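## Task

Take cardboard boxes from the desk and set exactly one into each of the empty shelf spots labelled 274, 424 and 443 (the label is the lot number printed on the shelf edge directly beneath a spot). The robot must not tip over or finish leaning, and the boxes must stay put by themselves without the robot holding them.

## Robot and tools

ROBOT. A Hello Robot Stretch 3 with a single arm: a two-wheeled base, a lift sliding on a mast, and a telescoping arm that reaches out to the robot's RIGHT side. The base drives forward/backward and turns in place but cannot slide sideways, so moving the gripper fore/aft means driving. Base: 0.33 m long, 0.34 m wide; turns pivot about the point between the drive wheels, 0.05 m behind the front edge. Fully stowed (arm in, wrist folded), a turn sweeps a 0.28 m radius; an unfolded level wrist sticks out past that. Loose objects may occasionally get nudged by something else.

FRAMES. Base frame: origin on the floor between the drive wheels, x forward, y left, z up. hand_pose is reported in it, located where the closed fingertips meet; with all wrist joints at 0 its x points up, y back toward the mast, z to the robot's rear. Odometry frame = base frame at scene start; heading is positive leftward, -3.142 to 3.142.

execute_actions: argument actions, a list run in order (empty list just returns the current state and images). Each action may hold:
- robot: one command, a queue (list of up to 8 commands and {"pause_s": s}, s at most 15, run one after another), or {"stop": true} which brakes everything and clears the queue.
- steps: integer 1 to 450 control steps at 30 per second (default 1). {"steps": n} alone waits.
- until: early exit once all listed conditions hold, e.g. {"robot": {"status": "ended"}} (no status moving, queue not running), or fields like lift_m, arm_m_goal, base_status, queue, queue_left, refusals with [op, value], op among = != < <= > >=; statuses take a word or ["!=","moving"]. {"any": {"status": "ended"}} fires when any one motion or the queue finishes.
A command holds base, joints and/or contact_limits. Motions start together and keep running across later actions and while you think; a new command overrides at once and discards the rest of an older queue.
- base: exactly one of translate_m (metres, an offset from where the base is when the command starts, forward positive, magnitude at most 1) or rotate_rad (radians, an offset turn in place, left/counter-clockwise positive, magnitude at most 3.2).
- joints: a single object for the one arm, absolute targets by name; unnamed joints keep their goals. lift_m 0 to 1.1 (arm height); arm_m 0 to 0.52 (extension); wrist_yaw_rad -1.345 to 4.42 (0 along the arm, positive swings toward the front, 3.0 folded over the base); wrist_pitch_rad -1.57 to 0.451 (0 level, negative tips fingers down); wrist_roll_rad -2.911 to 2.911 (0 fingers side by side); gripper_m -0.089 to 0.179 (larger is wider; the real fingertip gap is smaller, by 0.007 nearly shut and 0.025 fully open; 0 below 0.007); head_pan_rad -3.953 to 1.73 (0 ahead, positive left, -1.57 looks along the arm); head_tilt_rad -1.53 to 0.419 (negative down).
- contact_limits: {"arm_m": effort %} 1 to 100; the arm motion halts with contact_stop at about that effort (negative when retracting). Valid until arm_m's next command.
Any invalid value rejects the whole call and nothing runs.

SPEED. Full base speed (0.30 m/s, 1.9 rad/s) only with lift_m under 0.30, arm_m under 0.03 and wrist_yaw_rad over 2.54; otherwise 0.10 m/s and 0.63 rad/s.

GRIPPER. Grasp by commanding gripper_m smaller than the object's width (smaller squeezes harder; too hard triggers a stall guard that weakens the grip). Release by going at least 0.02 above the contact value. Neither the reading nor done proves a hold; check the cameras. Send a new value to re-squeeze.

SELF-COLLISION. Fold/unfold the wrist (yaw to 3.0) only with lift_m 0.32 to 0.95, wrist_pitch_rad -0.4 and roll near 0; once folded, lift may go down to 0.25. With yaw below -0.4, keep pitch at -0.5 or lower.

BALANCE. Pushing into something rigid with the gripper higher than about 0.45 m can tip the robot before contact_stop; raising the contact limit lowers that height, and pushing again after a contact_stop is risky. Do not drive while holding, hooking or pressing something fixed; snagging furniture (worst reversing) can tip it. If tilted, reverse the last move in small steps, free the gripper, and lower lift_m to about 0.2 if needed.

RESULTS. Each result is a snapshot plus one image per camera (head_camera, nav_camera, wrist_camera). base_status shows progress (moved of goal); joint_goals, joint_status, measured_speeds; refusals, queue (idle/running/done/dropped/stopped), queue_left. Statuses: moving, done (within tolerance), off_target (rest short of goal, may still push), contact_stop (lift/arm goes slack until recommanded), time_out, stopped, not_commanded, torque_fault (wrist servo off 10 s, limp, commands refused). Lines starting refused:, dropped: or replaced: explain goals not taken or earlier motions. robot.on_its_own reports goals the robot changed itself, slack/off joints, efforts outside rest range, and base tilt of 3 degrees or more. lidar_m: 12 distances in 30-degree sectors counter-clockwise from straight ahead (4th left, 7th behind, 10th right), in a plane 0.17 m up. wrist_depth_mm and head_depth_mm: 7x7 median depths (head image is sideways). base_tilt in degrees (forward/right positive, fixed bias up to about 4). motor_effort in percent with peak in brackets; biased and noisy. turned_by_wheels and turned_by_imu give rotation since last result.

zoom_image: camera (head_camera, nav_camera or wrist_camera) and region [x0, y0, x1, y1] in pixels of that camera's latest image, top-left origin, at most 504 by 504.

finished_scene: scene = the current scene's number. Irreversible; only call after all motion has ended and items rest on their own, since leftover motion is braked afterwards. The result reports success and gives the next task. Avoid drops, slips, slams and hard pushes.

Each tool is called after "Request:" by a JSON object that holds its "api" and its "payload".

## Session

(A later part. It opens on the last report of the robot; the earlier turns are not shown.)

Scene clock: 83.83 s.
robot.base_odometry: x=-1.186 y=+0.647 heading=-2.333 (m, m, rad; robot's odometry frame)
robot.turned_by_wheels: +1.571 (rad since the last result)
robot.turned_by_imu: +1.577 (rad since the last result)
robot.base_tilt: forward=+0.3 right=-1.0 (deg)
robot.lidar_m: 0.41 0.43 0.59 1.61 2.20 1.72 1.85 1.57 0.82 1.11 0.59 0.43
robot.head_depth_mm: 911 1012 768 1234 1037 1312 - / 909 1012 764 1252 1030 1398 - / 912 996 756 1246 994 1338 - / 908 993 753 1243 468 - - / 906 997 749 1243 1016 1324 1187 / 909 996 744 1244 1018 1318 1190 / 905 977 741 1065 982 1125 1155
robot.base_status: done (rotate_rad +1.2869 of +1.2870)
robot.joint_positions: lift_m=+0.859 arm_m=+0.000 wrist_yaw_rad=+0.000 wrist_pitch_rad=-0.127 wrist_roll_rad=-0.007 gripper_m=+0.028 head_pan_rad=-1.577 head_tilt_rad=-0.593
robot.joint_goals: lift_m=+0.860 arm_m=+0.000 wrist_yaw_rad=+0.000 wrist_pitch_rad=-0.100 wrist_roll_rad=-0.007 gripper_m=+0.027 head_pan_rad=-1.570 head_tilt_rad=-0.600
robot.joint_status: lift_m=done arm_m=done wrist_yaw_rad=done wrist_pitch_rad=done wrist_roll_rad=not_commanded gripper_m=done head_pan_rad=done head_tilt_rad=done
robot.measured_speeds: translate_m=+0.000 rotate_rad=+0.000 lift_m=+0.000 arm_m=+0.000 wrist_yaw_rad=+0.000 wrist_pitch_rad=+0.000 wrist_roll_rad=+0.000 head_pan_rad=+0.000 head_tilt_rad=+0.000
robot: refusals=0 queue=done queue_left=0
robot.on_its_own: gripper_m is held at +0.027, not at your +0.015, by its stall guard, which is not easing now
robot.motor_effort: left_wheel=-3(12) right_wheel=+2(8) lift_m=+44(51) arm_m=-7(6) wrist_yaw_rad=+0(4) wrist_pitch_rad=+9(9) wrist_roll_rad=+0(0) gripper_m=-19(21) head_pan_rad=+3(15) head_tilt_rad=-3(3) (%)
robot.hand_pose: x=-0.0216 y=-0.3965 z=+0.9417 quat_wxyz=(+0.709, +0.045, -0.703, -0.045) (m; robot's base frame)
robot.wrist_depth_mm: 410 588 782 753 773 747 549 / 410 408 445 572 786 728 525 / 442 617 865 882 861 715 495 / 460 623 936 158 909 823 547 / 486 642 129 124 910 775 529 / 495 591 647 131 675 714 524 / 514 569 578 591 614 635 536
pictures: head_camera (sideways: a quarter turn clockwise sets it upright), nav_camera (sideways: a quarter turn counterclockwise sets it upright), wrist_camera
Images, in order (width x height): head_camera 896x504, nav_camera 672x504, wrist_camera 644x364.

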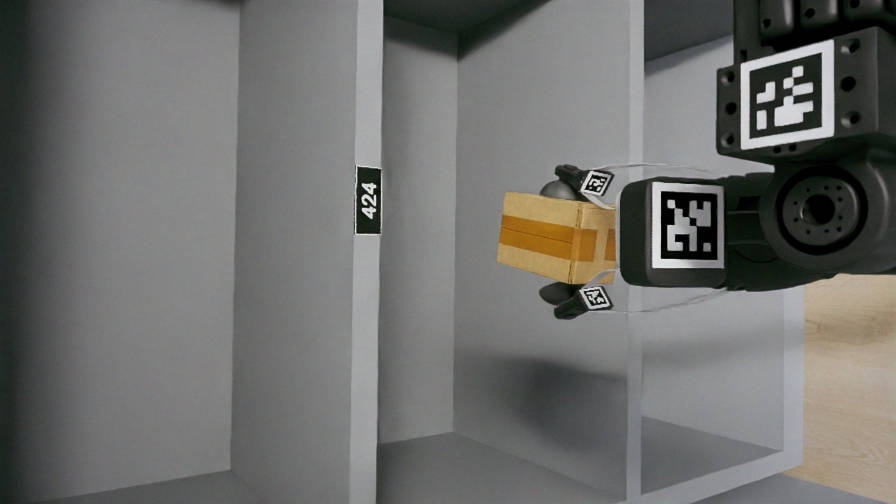

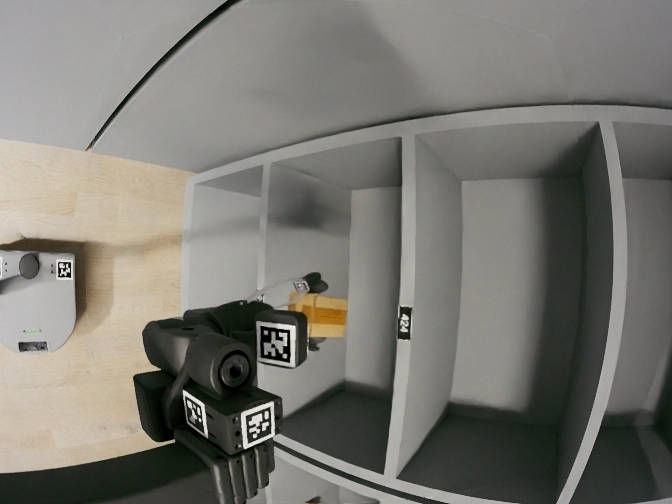

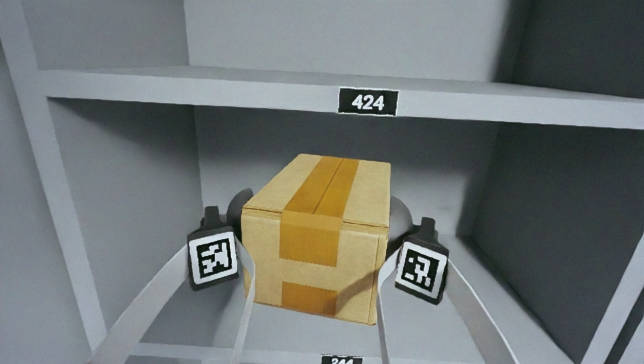

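Request:
{"api": "execute_actions", "payload": {"actions": [{"robot":[{"base":{"translate_m":-0.05},"joints":{"lift_m":0.97}},{"joints":{"arm_m":0.38}}],"steps":450,"until":{"robot":{"status":"ended"}}}]}}

Scene clock: 92.23 s.
robot.base_odometry: x=-1.151 y=+0.683 heading=-2.333 (m, m, rad; robot's odometry frame)
robot.turned_by_wheels: +0.000 (rad since the last result)
robot.turned_by_imu: +0.000 (rad since the last result)
robot.base_tilt: forward=+0.3 right=-0.9 (deg)
robot.lidar_m: 0.46 0.48 0.66 1.80 2.17 1.68 1.80 1.53 0.80 1.11 0.66 0.48
robot.head_depth_mm: 913 1012 - - 1004 1162 1186 / 910 988 717 1245 1031 1331 1199 / 911 984 695 1247 1027 1339 1195 / 907 993 690 1234 1025 1329 1186 / 908 992 746 1246 1018 1330 1187 / 905 991 743 1243 1020 1313 1184 / 905 990 739 1208 1012 1228 1175
robot.base_status: done (translate_m -0.0500 of -0.0500)
robot.joint_positions: lift_m=+0.969 arm_m=+0.380 wrist_yaw_rad=+0.000 wrist_pitch_rad=-0.127 wrist_roll_rad=-0.007 gripper_m=+0.028 head_pan_rad=-1.577 head_tilt_rad=-0.593
robot.joint_goals: lift_m=+0.970 arm_m=+0.380 wrist_yaw_rad=+0.000 wrist_pitch_rad=-0.100 wrist_roll_rad=-0.007 gripper_m=+0.027 head_pan_rad=-1.570 head_tilt_rad=-0.600
robot.joint_status: lift_m=done arm_m=done wrist_yaw_rad=done wrist_pitch_rad=done wrist_roll_rad=not_commanded gripper_m=done head_pan_rad=done head_tilt_rad=done
robot.measured_speeds: translate_m=+0.000 rotate_rad=+0.000 lift_m=+0.000 arm_m=+0.000 wrist_yaw_rad=+0.000 wrist_pitch_rad=+0.000 wrist_roll_rad=+0.000 head_pan_rad=+0.000 head_tilt_rad=+0.000
robot: refusals=0 queue=done queue_left=0
robot.on_its_own: gripper_m is held at +0.027, not at your +0.015, by its stall guard, which is not easing now
robot.motor_effort: left_wheel=-4(11) right_wheel=+2(3) lift_m=+45(46) arm_m=+6(3) wrist_yaw_rad=+1(0) wrist_pitch_rad=+9(9) wrist_roll_rad=+0(0) gripper_m=-19(19) head_pan_rad=+2(3) head_tilt_rad=-3(2) (%)
robot.hand_pose: x=-0.0216 y=-0.7757 z=+1.0516 quat_wxyz=(+0.709, +0.045, -0.703, -0.045) (m; robot's base frame)
robot.wrist_depth_mm: 446 445 440 438 429 429 421 / 465 473 460 459 455 453 444 / 465 488 493 492 483 486 461 / 343 353 363 158 383 412 418 / 245 252 130 124 261 282 290 / 194 198 185 131 191 215 220 / 158 162 162 165 170 174 176
pictures: head_camera (sideways: a quarter turn clockwise sets it upright), nav_camera (sideways: a quarter turn counterclockwise sets it upright), wrist_camera
Images, in order (width x height): head_camera 896x504, nav_camera 672x504, wrist_camera 644x364.

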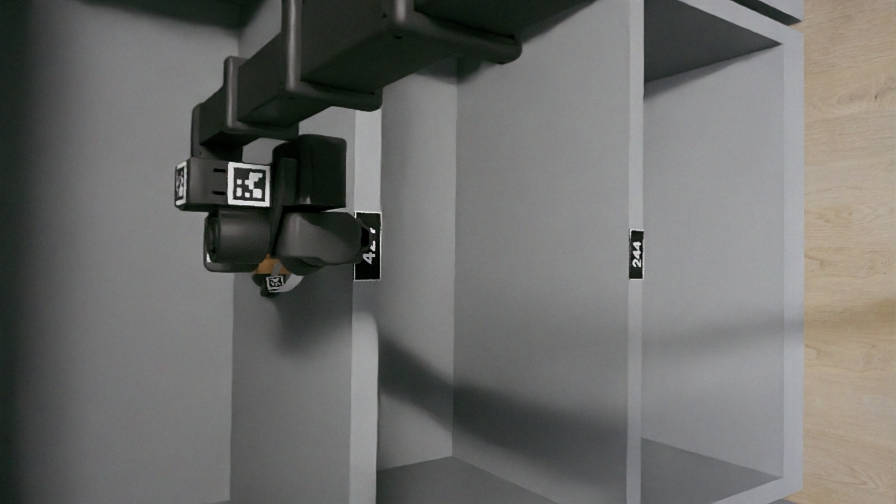

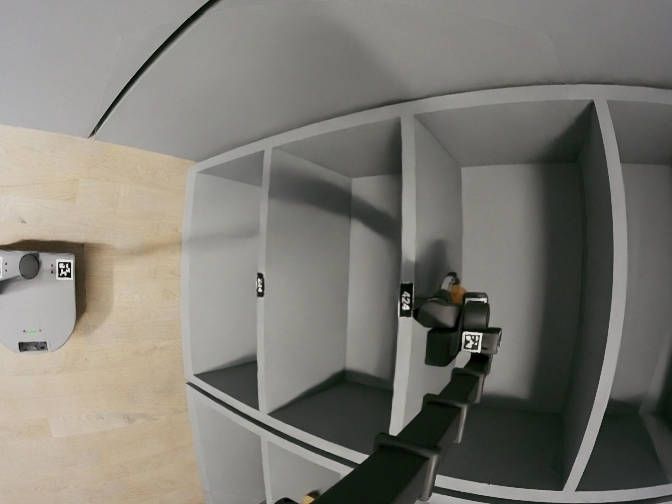

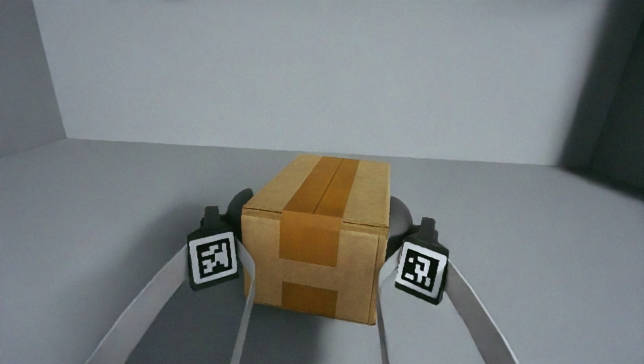

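Request:
{"api": "execute_actions", "payload": {"actions": [{"robot":[{"joints":{"lift_m":0.941}},{"joints":{"gripper_m":0.15}},{"joints":{"arm_m":0}}],"steps":450,"until":{"robot":{"status":"ended"}}}]}}

Request:
{"api": "execute_actions", "payload": {"actions": [{"robot":[{"base":{"rotate_rad":-1.31},"joints":{"lift_m":0.77,"gripper_m":0.179,"wrist_yaw_rad":0.3,"head_pan_rad":-3.6,"head_tilt_rad":-0.4}},{"base":{"translate_m":-1.0}},{"base":{"translate_m":-0.715}},{"base":{"rotate_rad":-0.265},"joints":{"arm_m":0.25}}],"steps":450,"until":{"robot":{"status":"ended"}}},{"steps":450,"until":{"robot":{"status":"ended"}}}]}}

Scene clock: 103.30 s.
robot.base_odometry: x=-1.151 y=+0.683 heading=-2.333 (m, m, rad; robot's odometry frame)
robot.turned_by_wheels: +0.000 (rad since the last result)
robot.turned_by_imu: +0.000 (rad since the last result)
robot.base_tilt: forward=+0.3 right=-1.2 (deg)
robot.lidar_m: 0.46 0.48 0.66 1.80 2.17 1.68 1.81 1.52 0.79 1.11 0.66 0.48
robot.head_depth_mm: 912 1013 770 1191 1112 - - / 911 1012 764 1260 1100 - - / 908 1000 757 1244 - - - / 907 998 717 1256 - - - / 907 996 749 1244 1016 1326 1192 / 905 997 745 1241 1016 1322 1184 / 904 993 739 1198 1006 1231 1184
robot.base_status: done (translate_m -0.0500 of -0.0500)
robot.joint_positions: lift_m=+0.942 arm_m=+0.000 wrist_yaw_rad=+0.000 wrist_pitch_rad=-0.121 wrist_roll_rad=-0.007 gripper_m=+0.150 head_pan_rad=-1.577 head_tilt_rad=-0.593
robot.joint_goals: lift_m=+0.941 arm_m=+0.000 wrist_yaw_rad=+0.000 wrist_pitch_rad=-0.100 wrist_roll_rad=-0.007 gripper_m=+0.150 head_pan_rad=-1.570 head_tilt_rad=-0.600
robot.joint_status: lift_m=done arm_m=done wrist_yaw_rad=done wrist_pitch_rad=done wrist_roll_rad=not_commanded gripper_m=done head_pan_rad=done head_tilt_rad=done
robot.measured_speeds: translate_m=+0.000 rotate_rad=+0.000 lift_m=+0.000 arm_m=+0.000 wrist_yaw_rad=+0.000 wrist_pitch_rad=+0.000 wrist_roll_rad=+0.000 head_pan_rad=+0.000 head_tilt_rad=+0.000
robot: refusals=0 queue=done queue_left=0
robot.motor_effort: left_wheel=-3(3) right_wheel=+2(2) lift_m=+17(43) arm_m=-7(7) wrist_yaw_rad=+1(1) wrist_pitch_rad=+7(9) wrist_roll_rad=+0(0) gripper_m=+1(82) head_pan_rad=+2(3) head_tilt_rad=-3(2) (%)
robot.hand_pose: x=-0.0216 y=-0.3968 z=+1.0253 quat_wxyz=(+0.709, +0.043, -0.703, -0.043) (m; robot's base frame)
robot.wrist_depth_mm: 468 674 800 779 799 759 486 / 477 679 818 822 807 749 480 / 441 493 517 488 603 655 485 / 484 661 940 917 900 435 439 / 501 - 971 990 978 626 472 / 506 758 852 831 888 - 501 / 573 641 689 680 702 663 522
pictures: head_camera (sideways: a quarter turn clockwise sets it upright), nav_camera (sideways: a quarter turn counterclockwise sets it upright), wrist_camera
Images, in order (width x height): head_camera 896x504, nav_camera 672x504, wrist_camera 644x364.

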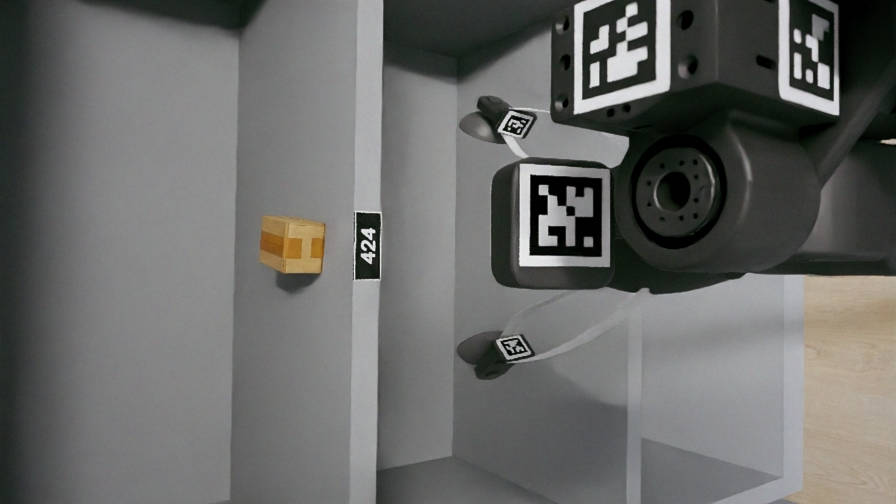

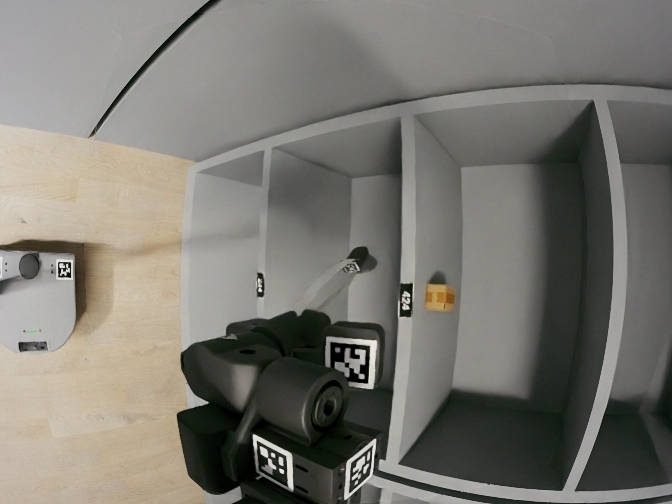

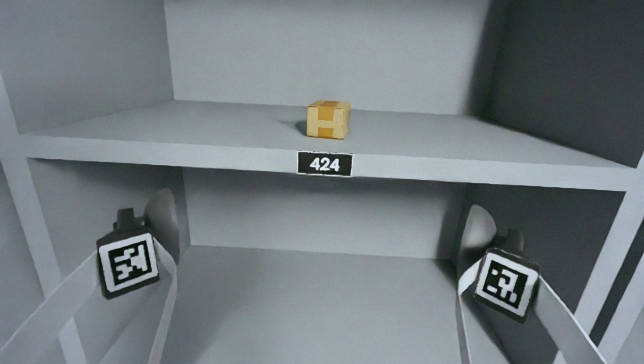

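Scene clock: 129.30 s.
robot.base_odometry: x=+0.353 y=-0.140 heading=+2.376 (m, m, rad; robot's odometry frame)
robot.turned_by_wheels: -1.575 (rad since the last result)
robot.turned_by_imu: -1.586 (rad since the last result)
robot.base_tilt: forward=+0.2 right=-1.2 (deg)
robot.lidar_m: 2.31 1.29 0.93 0.89 0.93 1.25 1.96 2.00 1.08 0.75 0.75 1.91
robot.head_depth_mm: 2053 1084 1131 1182 1241 1302 1298 / 2052 2254 2445 2639 1483 1504 1410 / 1946 2100 2298 2528 2167 1651 - / 1852 1998 2173 2360 2137 1636 - / 1758 1877 2042 2232 2123 1636 1401 / 1672 1792 1937 2094 2134 1631 1393 / 1607 1713 1839 1984 2068 1617 1346
robot.base_status: done (rotate_rad -0.2649 of -0.2650)
robot.joint_positions: lift_m=+0.771 arm_m=+0.250 wrist_yaw_rad=+0.299 wrist_pitch_rad=-0.121 wrist_roll_rad=-0.007 gripper_m=+0.179 head_pan_rad=-3.593 head_tilt_rad=-0.408
robot.joint_goals: lift_m=+0.770 arm_m=+0.250 wrist_yaw_rad=+0.300 wrist_pitch_rad=-0.100 wrist_roll_rad=-0.007 gripper_m=+0.179 head_pan_rad=-3.600 head_tilt_rad=-0.400
robot.joint_status: lift_m=done arm_m=done wrist_yaw_rad=done wrist_pitch_rad=done wrist_roll_rad=not_commanded gripper_m=done head_pan_rad=done head_tilt_rad=done
robot.measured_speeds: translate_m=+0.000 rotate_rad=+0.000 lift_m=+0.000 arm_m=+0.000 wrist_yaw_rad=+0.000 wrist_pitch_rad=+0.000 wrist_roll_rad=+0.000 head_pan_rad=+0.000 head_tilt_rad=+0.000
robot: refusals=0 queue=done queue_left=0
robot.motor_effort: left_wheel=+3(9) right_wheel=-2(6) lift_m=+16(17) arm_m=+5(4) wrist_yaw_rad=+1(1) wrist_pitch_rad=+7(7) wrist_roll_rad=+0(0) gripper_m=+1(85) head_pan_rad=-2(27) head_tilt_rad=+2(13) (%)
robot.hand_pose: x=+0.0525 y=-0.6349 z=+0.8546 quat_wxyz=(+0.707, +0.147, -0.689, +0.063) (m; robot's base frame)
robot.wrist_depth_mm: - - 904 858 794 727 674 / - - 994 879 840 778 725 / - 998 985 927 857 804 748 / 515 545 567 583 635 651 678 / 388 395 403 391 406 445 458 / - 289 308 299 296 319 344 / 249 247 252 258 262 265 260
pictures: head_camera (sideways: a quarter turn clockwise sets it upright), nav_camera (sideways: a quarter turn counterclockwise sets it upright), wrist_camera
Images, in order (width x height): head_camera 896x504, nav_camera 672x504, wrist_camera 644x364.

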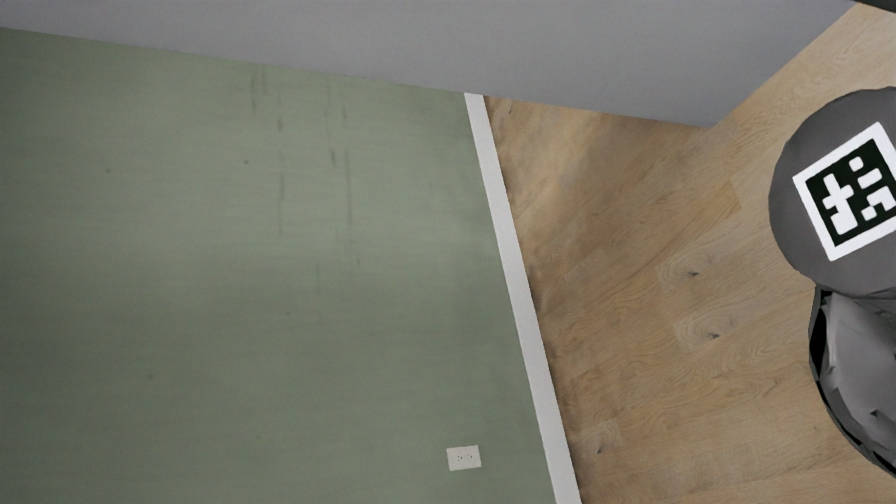

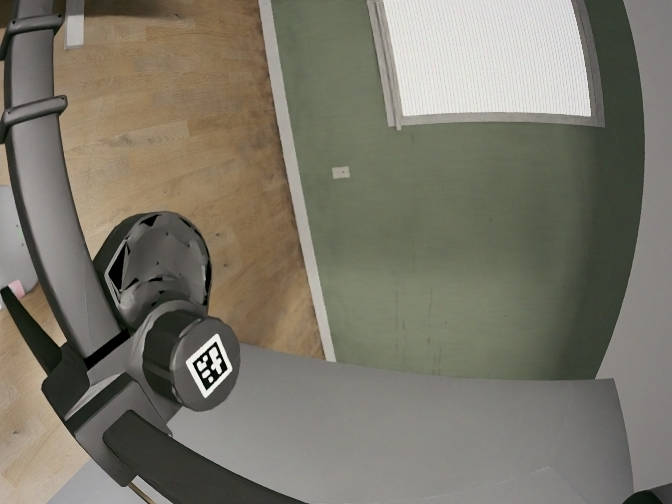

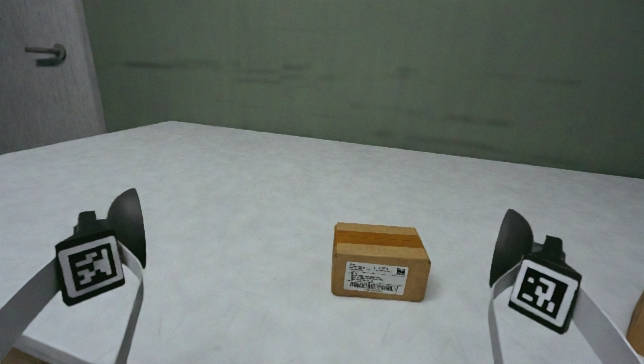

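Request:
{"api": "execute_actions", "payload": {"actions": [{"robot":[{"base":{"translate_m":-0.008},"joints":{"arm_m":0.39,"head_tilt_rad":-0.8}},{"joints":{"lift_m":0.666}}],"steps":450,"until":{"robot":{"status":"ended"}}}]}}

Scene clock: 135.70 s.
robot.base_odometry: x=+0.359 y=-0.146 heading=+2.376 (m, m, rad; robot's odometry frame)
robot.turned_by_wheels: +0.000 (rad since the last result)
robot.turned_by_imu: +0.000 (rad since the last result)
robot.base_tilt: forward=+0.1 right=-1.0 (deg)
robot.lidar_m: 2.32 1.30 0.93 0.90 0.93 1.25 1.96 2.00 1.08 0.76 0.76 1.92
robot.head_depth_mm: 1090 1142 1237 1369 1492 - - / 2082 2434 2140 1632 1479 1322 - / 1970 2293 2196 1778 1506 - - / 1897 2158 2182 1765 1521 - - / 1782 2049 2203 1752 1506 - - / 1710 1950 2100 1752 1469 1259 1126 / 1629 1852 2035 1730 1459 1255 1107
robot.base_status: done (translate_m -0.0080 of -0.0080)
robot.joint_positions: lift_m=+0.667 arm_m=+0.390 wrist_yaw_rad=+0.299 wrist_pitch_rad=-0.121 wrist_roll_rad=-0.007 gripper_m=+0.179 head_pan_rad=-3.593 head_tilt_rad=-0.790
robot.joint_goals: lift_m=+0.666 arm_m=+0.390 wrist_yaw_rad=+0.300 wrist_pitch_rad=-0.100 wrist_roll_rad=-0.007 gripper_m=+0.179 head_pan_rad=-3.600 head_tilt_rad=-0.800
robot.joint_status: lift_m=done arm_m=done wrist_yaw_rad=done wrist_pitch_rad=done wrist_roll_rad=not_commanded gripper_m=done head_pan_rad=done head_tilt_rad=done
robot.measured_speeds: translate_m=+0.000 rotate_rad=+0.000 lift_m=+0.000 arm_m=+0.000 wrist_yaw_rad=+0.000 wrist_pitch_rad=+0.000 wrist_roll_rad=+0.000 head_pan_rad=+0.000 head_tilt_rad=+0.000
robot: refusals=0 queue=done queue_left=0
robot.motor_effort: left_wheel=+4(7) right_wheel=-2(6) lift_m=+16(18) arm_m=+6(5) wrist_yaw_rad=+1(1) wrist_pitch_rad=+7(7) wrist_roll_rad=+0(0) gripper_m=+1(1) head_pan_rad=-2(2) head_tilt_rad=-4(19) (%)
robot.hand_pose: x=+0.0525 y=-0.7749 z=+0.7505 quat_wxyz=(+0.707, +0.147, -0.689, +0.063) (m; robot's base frame)
robot.wrist_depth_mm: - 865 778 722 670 605 570 / - 916 843 750 696 652 602 / 439 468 487 531 591 621 606 / 271 277 283 159 287 323 338 / 202 199 180 128 129 229 228 / - 148 144 137 137 162 172 / 124 125 128 130 132 134 136
pictures: head_camera (sideways: a quarter turn clockwise sets it upright), nav_camera (sideways: a quarter turn counterclockwise sets it upright), wrist_camera
Images, in order (width x height): head_camera 896x504, nav_camera 672x504, wrist_camera 644x364.

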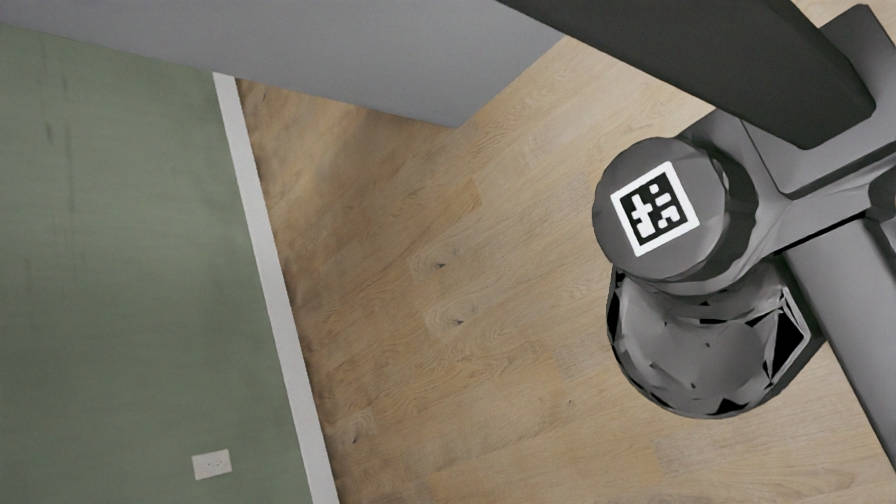

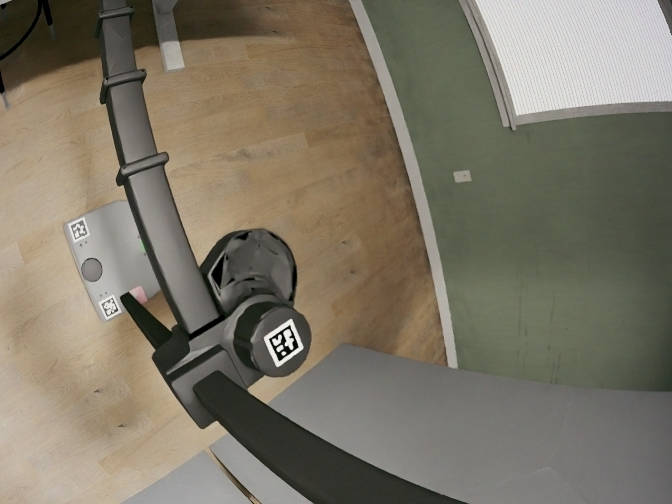

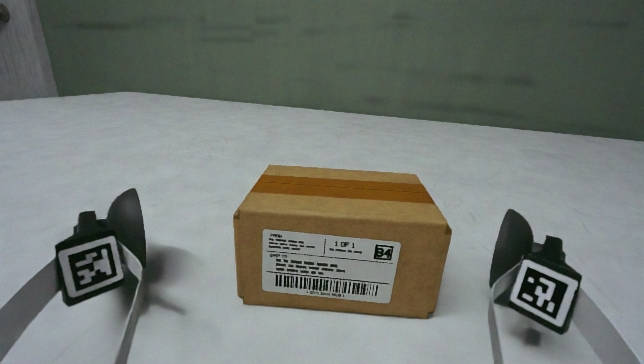

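Request:
{"api": "execute_actions", "payload": {"actions": [{"robot":[{"joints":{"arm_m":0.383,"wrist_yaw_rad":0.26}},{"joints":{"gripper_m":0.055}},{"joints":{"lift_m":0.72}},{"joints":{"arm_m":0}}],"steps":450,"until":{"robot":{"status":"ended"}}}]}}

Scene clock: 145.53 s.
robot.base_odometry: x=+0.359 y=-0.146 heading=+2.376 (m, m, rad; robot's odometry frame)
robot.turned_by_wheels: +0.000 (rad since the last result)
robot.turned_by_imu: +0.000 (rad since the last result)
robot.base_tilt: forward=+0.2 right=-1.1 (deg)
robot.lidar_m: 2.32 1.30 0.93 0.90 0.92 1.26 1.96 2.00 1.08 0.76 0.76 1.92
robot.head_depth_mm: 1084 1139 1248 1369 1489 - - / 2107 2457 2141 1627 1510 - - / 1981 2305 2193 1776 1549 - - / 1880 2168 2182 1758 1544 - - / 1794 2036 2177 1761 1545 - - / 1710 1945 2107 1766 1506 - 1146 / 1631 1825 2029 1741 1452 1251 1122
robot.base_status: done (translate_m -0.0080 of -0.0080)
robot.joint_positions: lift_m=+0.719 arm_m=+0.000 wrist_yaw_rad=+0.262 wrist_pitch_rad=-0.126 wrist_roll_rad=-0.007 gripper_m=+0.056 head_pan_rad=-3.593 head_tilt_rad=-0.790
robot.joint_goals: lift_m=+0.720 arm_m=+0.000 wrist_yaw_rad=+0.260 wrist_pitch_rad=-0.100 wrist_roll_rad=-0.007 gripper_m=+0.055 head_pan_rad=-3.600 head_tilt_rad=-0.800
robot.joint_status: lift_m=done arm_m=done wrist_yaw_rad=done wrist_pitch_rad=done wrist_roll_rad=not_commanded gripper_m=done head_pan_rad=done head_tilt_rad=done
robot.measured_speeds: translate_m=+0.000 rotate_rad=+0.000 lift_m=+0.000 arm_m=+0.000 wrist_yaw_rad=+0.000 wrist_pitch_rad=+0.000 wrist_roll_rad=+0.000 head_pan_rad=+0.000 head_tilt_rad=+0.000
robot: refusals=0 queue=done queue_left=0
robot.motor_effort: left_wheel=+3(3) right_wheel=-2(1) lift_m=+45(45) arm_m=-7(7) wrist_yaw_rad=-1(4) wrist_pitch_rad=+9(9) wrist_roll_rad=+0(0) gripper_m=-18(90) head_pan_rad=-2(2) head_tilt_rad=-3(4) (%)
robot.hand_pose: x=+0.0435 y=-0.3881 z=+0.8021 quat_wxyz=(+0.708, +0.136, -0.691, +0.048) (m; robot's base frame)
robot.wrist_depth_mm: - - - - - 908 905 / - - - - - 978 946 / 655 679 731 779 821 916 908 / - 906 446 159 426 461 433 / - - 132 132 130 361 342 / - - 144 140 142 - - / - - - - - - 785
pictures: head_camera (sideways: a quarter turn clockwise sets it upright), nav_camera (sideways: a quarter turn counterclockwise sets it upright), wrist_camera
Images, in order (width x height): head_camera 896x504, nav_camera 672x504, wrist_camera 644x364.

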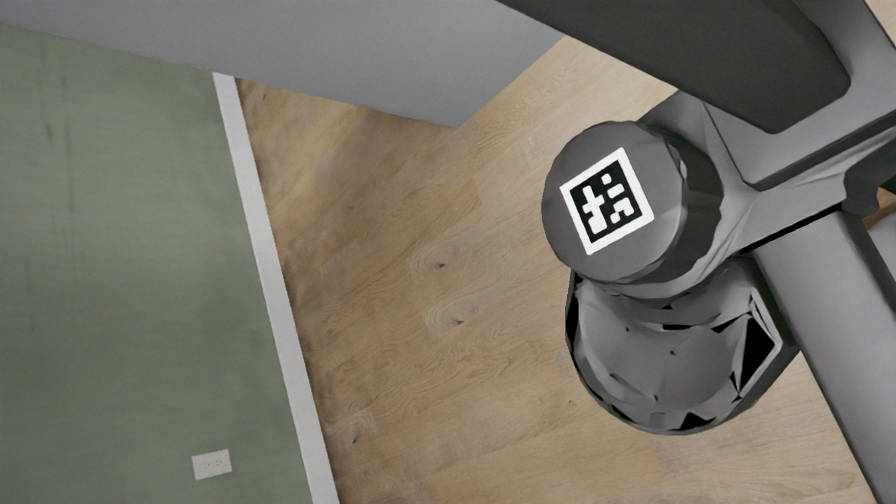

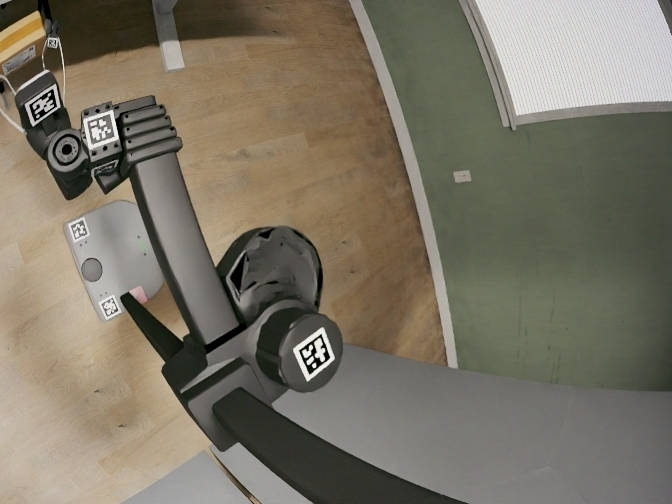

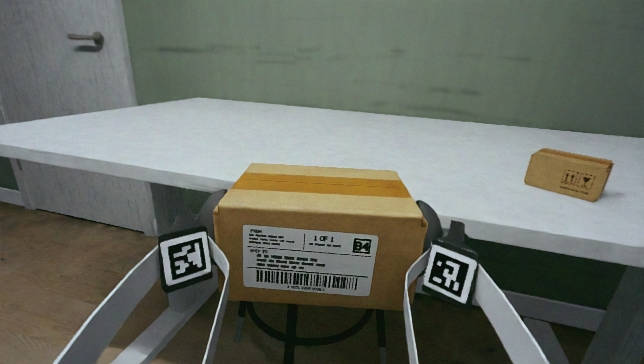

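Request:
{"api": "execute_actions", "payload": {"actions": [{"robot":[{"base":{"rotate_rad":2.8},"joints":{"wrist_yaw_rad":2.6,"lift_m":0.28,"head_pan_rad":-0.3,"head_tilt_rad":-0.5}},{"base":{"translate_m":1.0}},{"base":{"translate_m":0.63}},{"base":{"rotate_rad":-1.23}}],"steps":450,"until":{"robot":{"status":"ended"}}},{"steps":450,"until":{"robot":{"status":"ended"}}}]}}

Scene clock: 164.60 s.
robot.base_odometry: x=+1.087 y=-1.604 heading=-2.337 (m, m, rad; robot's odometry frame)
robot.turned_by_wheels: +1.570 (rad since the last result)
robot.turned_by_imu: +1.583 (rad since the last result)
robot.base_tilt: forward=+0.2 right=-1.2 (deg)
robot.lidar_m: 1.72 0.62 0.45 0.44 0.45 0.62 1.70 1.78 2.16 1.29 0.67 0.82
robot.head_depth_mm: 1718 1835 891 920 964 1009 1060 / 1656 1832 2024 2274 1836 1259 1219 / 1608 1754 1950 2186 1900 1509 1249 / 1555 1701 1889 2118 1902 1506 1245 / 1505 1638 1823 2028 1881 1499 1233 / 1455 1588 1747 1930 1904 1500 1235 / 1411 1539 1689 1858 1865 1478 1233
robot.base_status: done (rotate_rad -1.2299 of -1.2300)
robot.joint_positions: lift_m=+0.281 arm_m=+0.000 wrist_yaw_rad=+2.598 wrist_pitch_rad=-0.126 wrist_roll_rad=-0.007 gripper_m=+0.056 head_pan_rad=-0.307 head_tilt_rad=-0.506
robot.joint_goals: lift_m=+0.280 arm_m=+0.000 wrist_yaw_rad=+2.600 wrist_pitch_rad=-0.100 wrist_roll_rad=-0.007 gripper_m=+0.055 head_pan_rad=-0.300 head_tilt_rad=-0.500
robot.joint_status: lift_m=done arm_m=done wrist_yaw_rad=done wrist_pitch_rad=done wrist_roll_rad=not_commanded gripper_m=done head_pan_rad=done head_tilt_rad=done
robot.measured_speeds: translate_m=+0.000 rotate_rad=+0.000 lift_m=+0.000 arm_m=+0.000 wrist_yaw_rad=+0.000 wrist_pitch_rad=+0.000 wrist_roll_rad=+0.000 head_pan_rad=+0.000 head_tilt_rad=+0.000
robot: refusals=0 queue=done queue_left=0
robot.motor_effort: left_wheel=+4(14) right_wheel=-2(6) lift_m=+17(45) arm_m=-6(7) wrist_yaw_rad=+2(6) wrist_pitch_rad=+9(9) wrist_roll_rad=+0(0) gripper_m=-18(19) head_pan_rad=+2(26) head_tilt_rad=+2(16) (%)
robot.hand_pose: x=+0.1086 y=+0.0696 z=+0.3633 quat_wxyz=(+0.233, +0.689, -0.146, +0.671) (m; robot's base frame)
robot.wrist_depth_mm: 355 400 445 517 602 727 912 / 371 416 470 547 634 812 - / 389 432 494 582 708 875 - / 407 458 490 159 734 950 - / 426 469 132 132 131 902 947 / 448 488 144 141 141 690 695 / 455 512 524 528 551 546 567
pictures: head_camera (sideways: a quarter turn clockwise sets it upright), nav_camera (sideways: a quarter turn counterclockwise sets it upright), wrist_camera
Images, in order (width x height): head_camera 896x504, nav_camera 672x504, wrist_camera 644x364.

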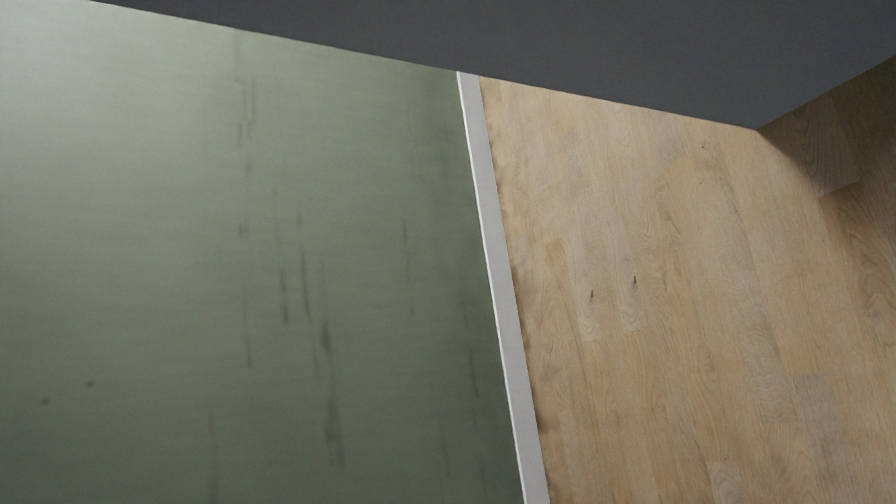

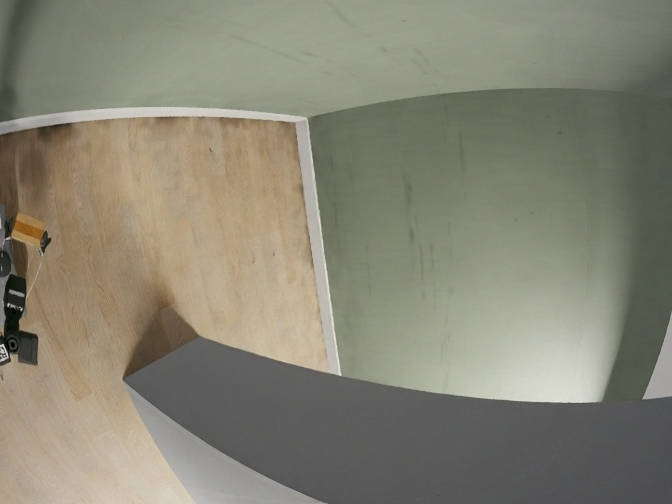

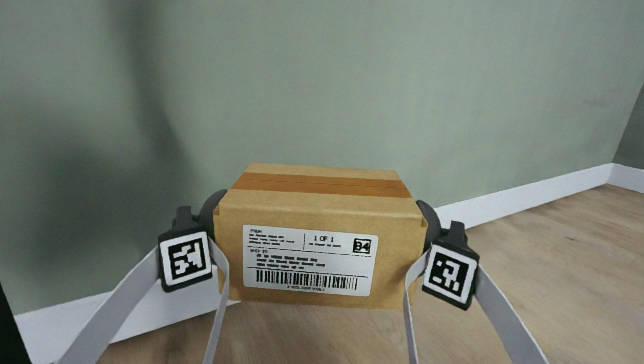

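Request:
{"api": "execute_actions", "payload": {"actions": [{"robot":[{"base":{"translate_m":1.0}},{"base":{"translate_m":0.39}},{"base":{"rotate_rad":-1.575},"joints":{"head_pan_rad":-0.55}},{"base":{"translate_m":0.5}}],"steps":450,"until":{"robot":{"status":"ended"}}}]}}

Scene clock: 181.17 s.
robot.base_odometry: x=-0.236 y=-2.257 heading=+2.371 (m, m, rad; robot's odometry frame)
robot.turned_by_wheels: -1.575 (rad since the last result)
robot.turned_by_imu: -1.551 (rad since the last result)
robot.base_tilt: forward=+0.1 right=-1.1 (deg)
robot.lidar_m: 1.46 0.56 0.41 0.40 0.42 0.58 0.93 0.97 1.34 0.62 1.10 1.14
robot.head_depth_mm: 1091 1192 987 1348 1139 960 1177 / 1025 1134 984 1401 1132 1388 1207 / 958 1056 1127 1330 1278 1424 1252 / 973 1056 1175 1326 1487 1500 1247 / 1714 1825 2041 2087 1853 1490 1237 / 1629 1796 1995 2249 1892 1489 1241 / 2311 2566 3005 2521 1885 1487 1237
robot.base_status: done (translate_m +0.5000 of +0.5000)
robot.joint_positions: lift_m=+0.281 arm_m=+0.000 wrist_yaw_rad=+2.598 wrist_pitch_rad=-0.126 wrist_roll_rad=-0.007 gripper_m=+0.056 head_pan_rad=-0.543 head_tilt_rad=-0.506
robot.joint_goals: lift_m=+0.280 arm_m=+0.000 wrist_yaw_rad=+2.600 wrist_pitch_rad=-0.100 wrist_roll_rad=-0.007 gripper_m=+0.055 head_pan_rad=-0.550 head_tilt_rad=-0.500
robot.joint_status: lift_m=done arm_m=done wrist_yaw_rad=done wrist_pitch_rad=done wrist_roll_rad=not_commanded gripper_m=done head_pan_rad=done head_tilt_rad=done
robot.measured_speeds: translate_m=+0.000 rotate_rad=+0.000 lift_m=+0.000 arm_m=+0.000 wrist_yaw_rad=+0.000 wrist_pitch_rad=+0.000 wrist_roll_rad=+0.000 head_pan_rad=+0.000 head_tilt_rad=+0.000
robot: refusals=0 queue=done queue_left=0
robot.motor_effort: left_wheel=+3(16) right_wheel=-2(6) lift_m=+17(17) arm_m=-6(7) wrist_yaw_rad=+2(1) wrist_pitch_rad=+9(8) wrist_roll_rad=+0(0) gripper_m=-18(19) head_pan_rad=-2(16) head_tilt_rad=+1(1) (%)
robot.hand_pose: x=+0.1086 y=+0.0696 z=+0.3633 quat_wxyz=(+0.233, +0.689, -0.145, +0.671) (m; robot's base frame)
robot.wrist_depth_mm: 331 371 411 479 549 663 807 / 342 378 433 498 592 691 922 / 364 395 463 536 636 794 - / 377 421 453 158 671 868 - / 393 443 133 131 131 879 938 / 415 457 144 140 140 687 696 / 426 489 514 541 548 555 560
pictures: head_camera (sideways: a quarter turn clockwise sets it upright), nav_camera (sideways: a quarter turn counterclockwise sets it upright), wrist_camera
Images, in order (width x height): head_camera 896x504, nav_camera 672x504, wrist_camera 644x364.

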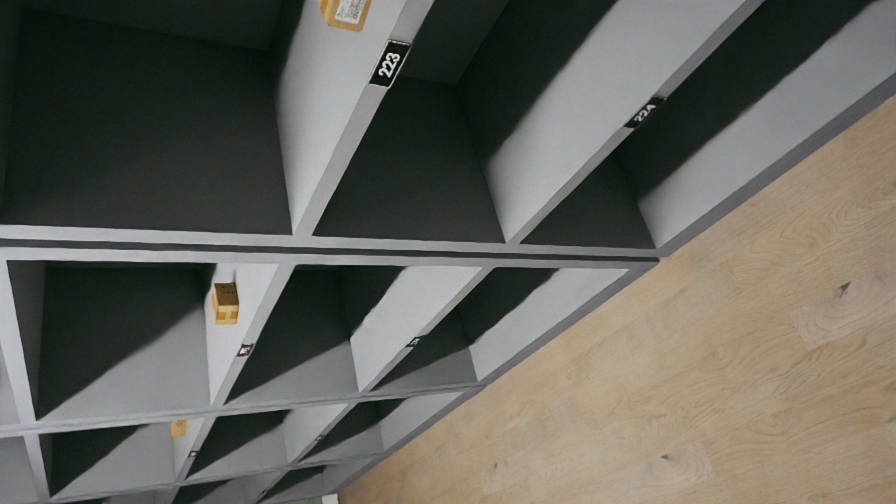

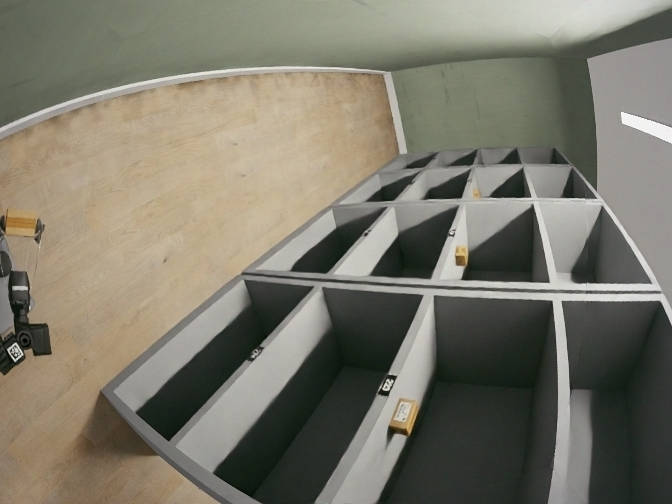

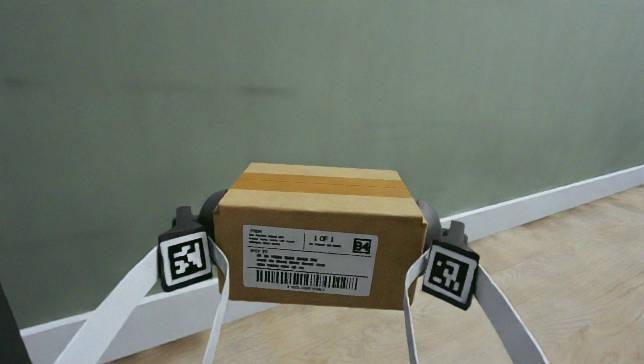

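Request:
{"api": "execute_actions", "payload": {"actions": [{"robot":{"base":{"translate_m":0.8}},"steps":450,"until":{"robot":{"status":"ended"}}}]}}

Request:
{"api": "zoom_image", "payload": {"camera": "head_camera", "region": [150,290,470,500]}}

Scene clock: 187.37 s.
robot.base_odometry: x=-0.810 y=-1.699 heading=+2.371 (m, m, rad; robot's odometry frame)
robot.turned_by_wheels: +0.000 (rad since the last result)
robot.turned_by_imu: +0.007 (rad since the last result)
robot.base_tilt: forward=+0.3 right=-0.9 (deg)
robot.lidar_m: 1.37 0.53 0.39 0.38 0.40 0.56 1.66 0.92 0.98 0.65 0.65 1.27
robot.head_depth_mm: 1176 1245 902 1370 1146 988 1186 / 1164 1294 1065 1505 1139 1384 1209 / 1100 1213 1270 1456 1617 1422 1252 / 1059 1156 1276 1409 1624 1512 1244 / 1813 1930 2111 2177 1832 1496 1248 / 1753 1877 2104 2284 1889 1489 1240 / 2418 2608 2874 2536 1863 1493 1233
robot.base_status: done (translate_m +0.8000 of +0.8000)
robot.joint_positions: lift_m=+0.281 arm_m=+0.000 wrist_yaw_rad=+2.598 wrist_pitch_rad=-0.126 wrist_roll_rad=-0.007 gripper_m=+0.056 head_pan_rad=-0.543 head_tilt_rad=-0.506
robot.joint_goals: lift_m=+0.280 arm_m=+0.000 wrist_yaw_rad=+2.600 wrist_pitch_rad=-0.100 wrist_roll_rad=-0.007 gripper_m=+0.055 head_pan_rad=-0.550 head_tilt_rad=-0.500
robot.joint_status: lift_m=done arm_m=done wrist_yaw_rad=done wrist_pitch_rad=done wrist_roll_rad=not_commanded gripper_m=done head_pan_rad=done head_tilt_rad=done
robot.measured_speeds: translate_m=+0.000 rotate_rad=+0.000 lift_m=+0.000 arm_m=+0.000 wrist_yaw_rad=+0.000 wrist_pitch_rad=+0.000 wrist_roll_rad=+0.000 head_pan_rad=+0.000 head_tilt_rad=+0.000
robot: refusals=0 queue=done queue_left=0
robot.motor_effort: left_wheel=+2(14) right_wheel=-1(3) lift_m=+16(17) arm_m=-6(6) wrist_yaw_rad=+2(2) wrist_pitch_rad=+8(9) wrist_roll_rad=+0(0) gripper_m=-18(19) head_pan_rad=-2(2) head_tilt_rad=+1(1) (%)
robot.hand_pose: x=+0.1086 y=+0.0696 z=+0.3633 quat_wxyz=(+0.233, +0.689, -0.145, +0.671) (m; robot's base frame)
robot.wrist_depth_mm: 319 354 390 453 530 624 803 / 330 367 421 473 561 688 887 / 342 384 437 512 602 750 978 / 365 402 438 157 635 812 - / 382 421 132 131 130 875 940 / 399 433 144 141 141 690 706 / 414 474 509 536 545 559 561
pictures: head_camera (sideways: a quarter turn clockwise sets it upright), nav_camera (sideways: a quarter turn counterclockwise sets it upright), wrist_camera
Images, in order (width x height): head_camera 896x504, nav_camera 672x504, wrist_camera 644x364.

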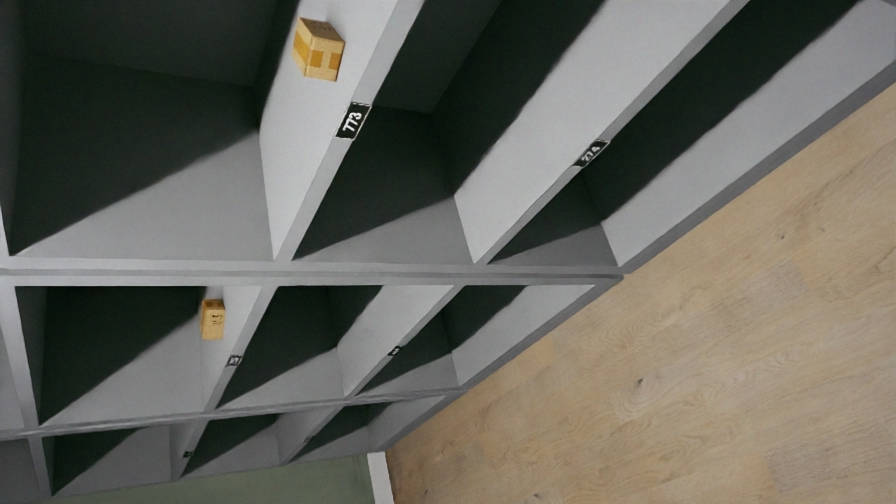

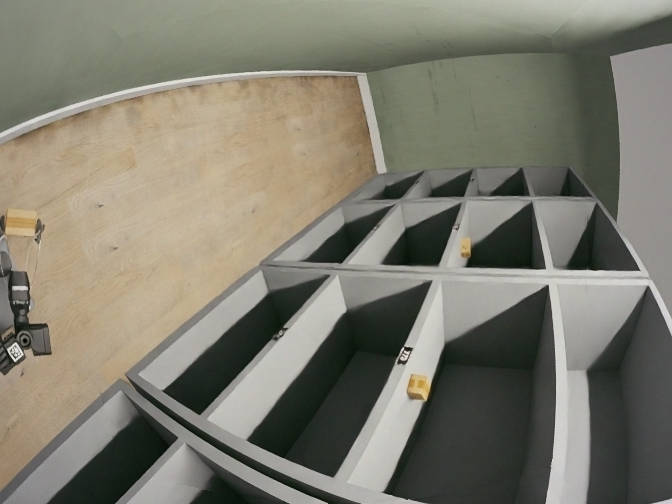

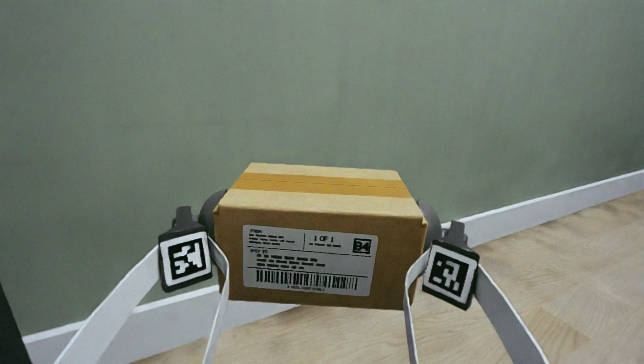

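Region (150, 290, 470, 500) of head_camera's 896x504 image, scaled by 1.575, with more detail than that image has; it fills the top 331 rows of this view, and the rest is white.

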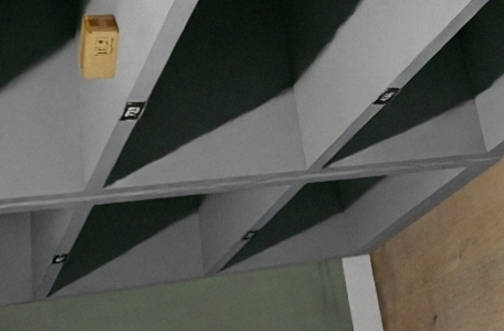

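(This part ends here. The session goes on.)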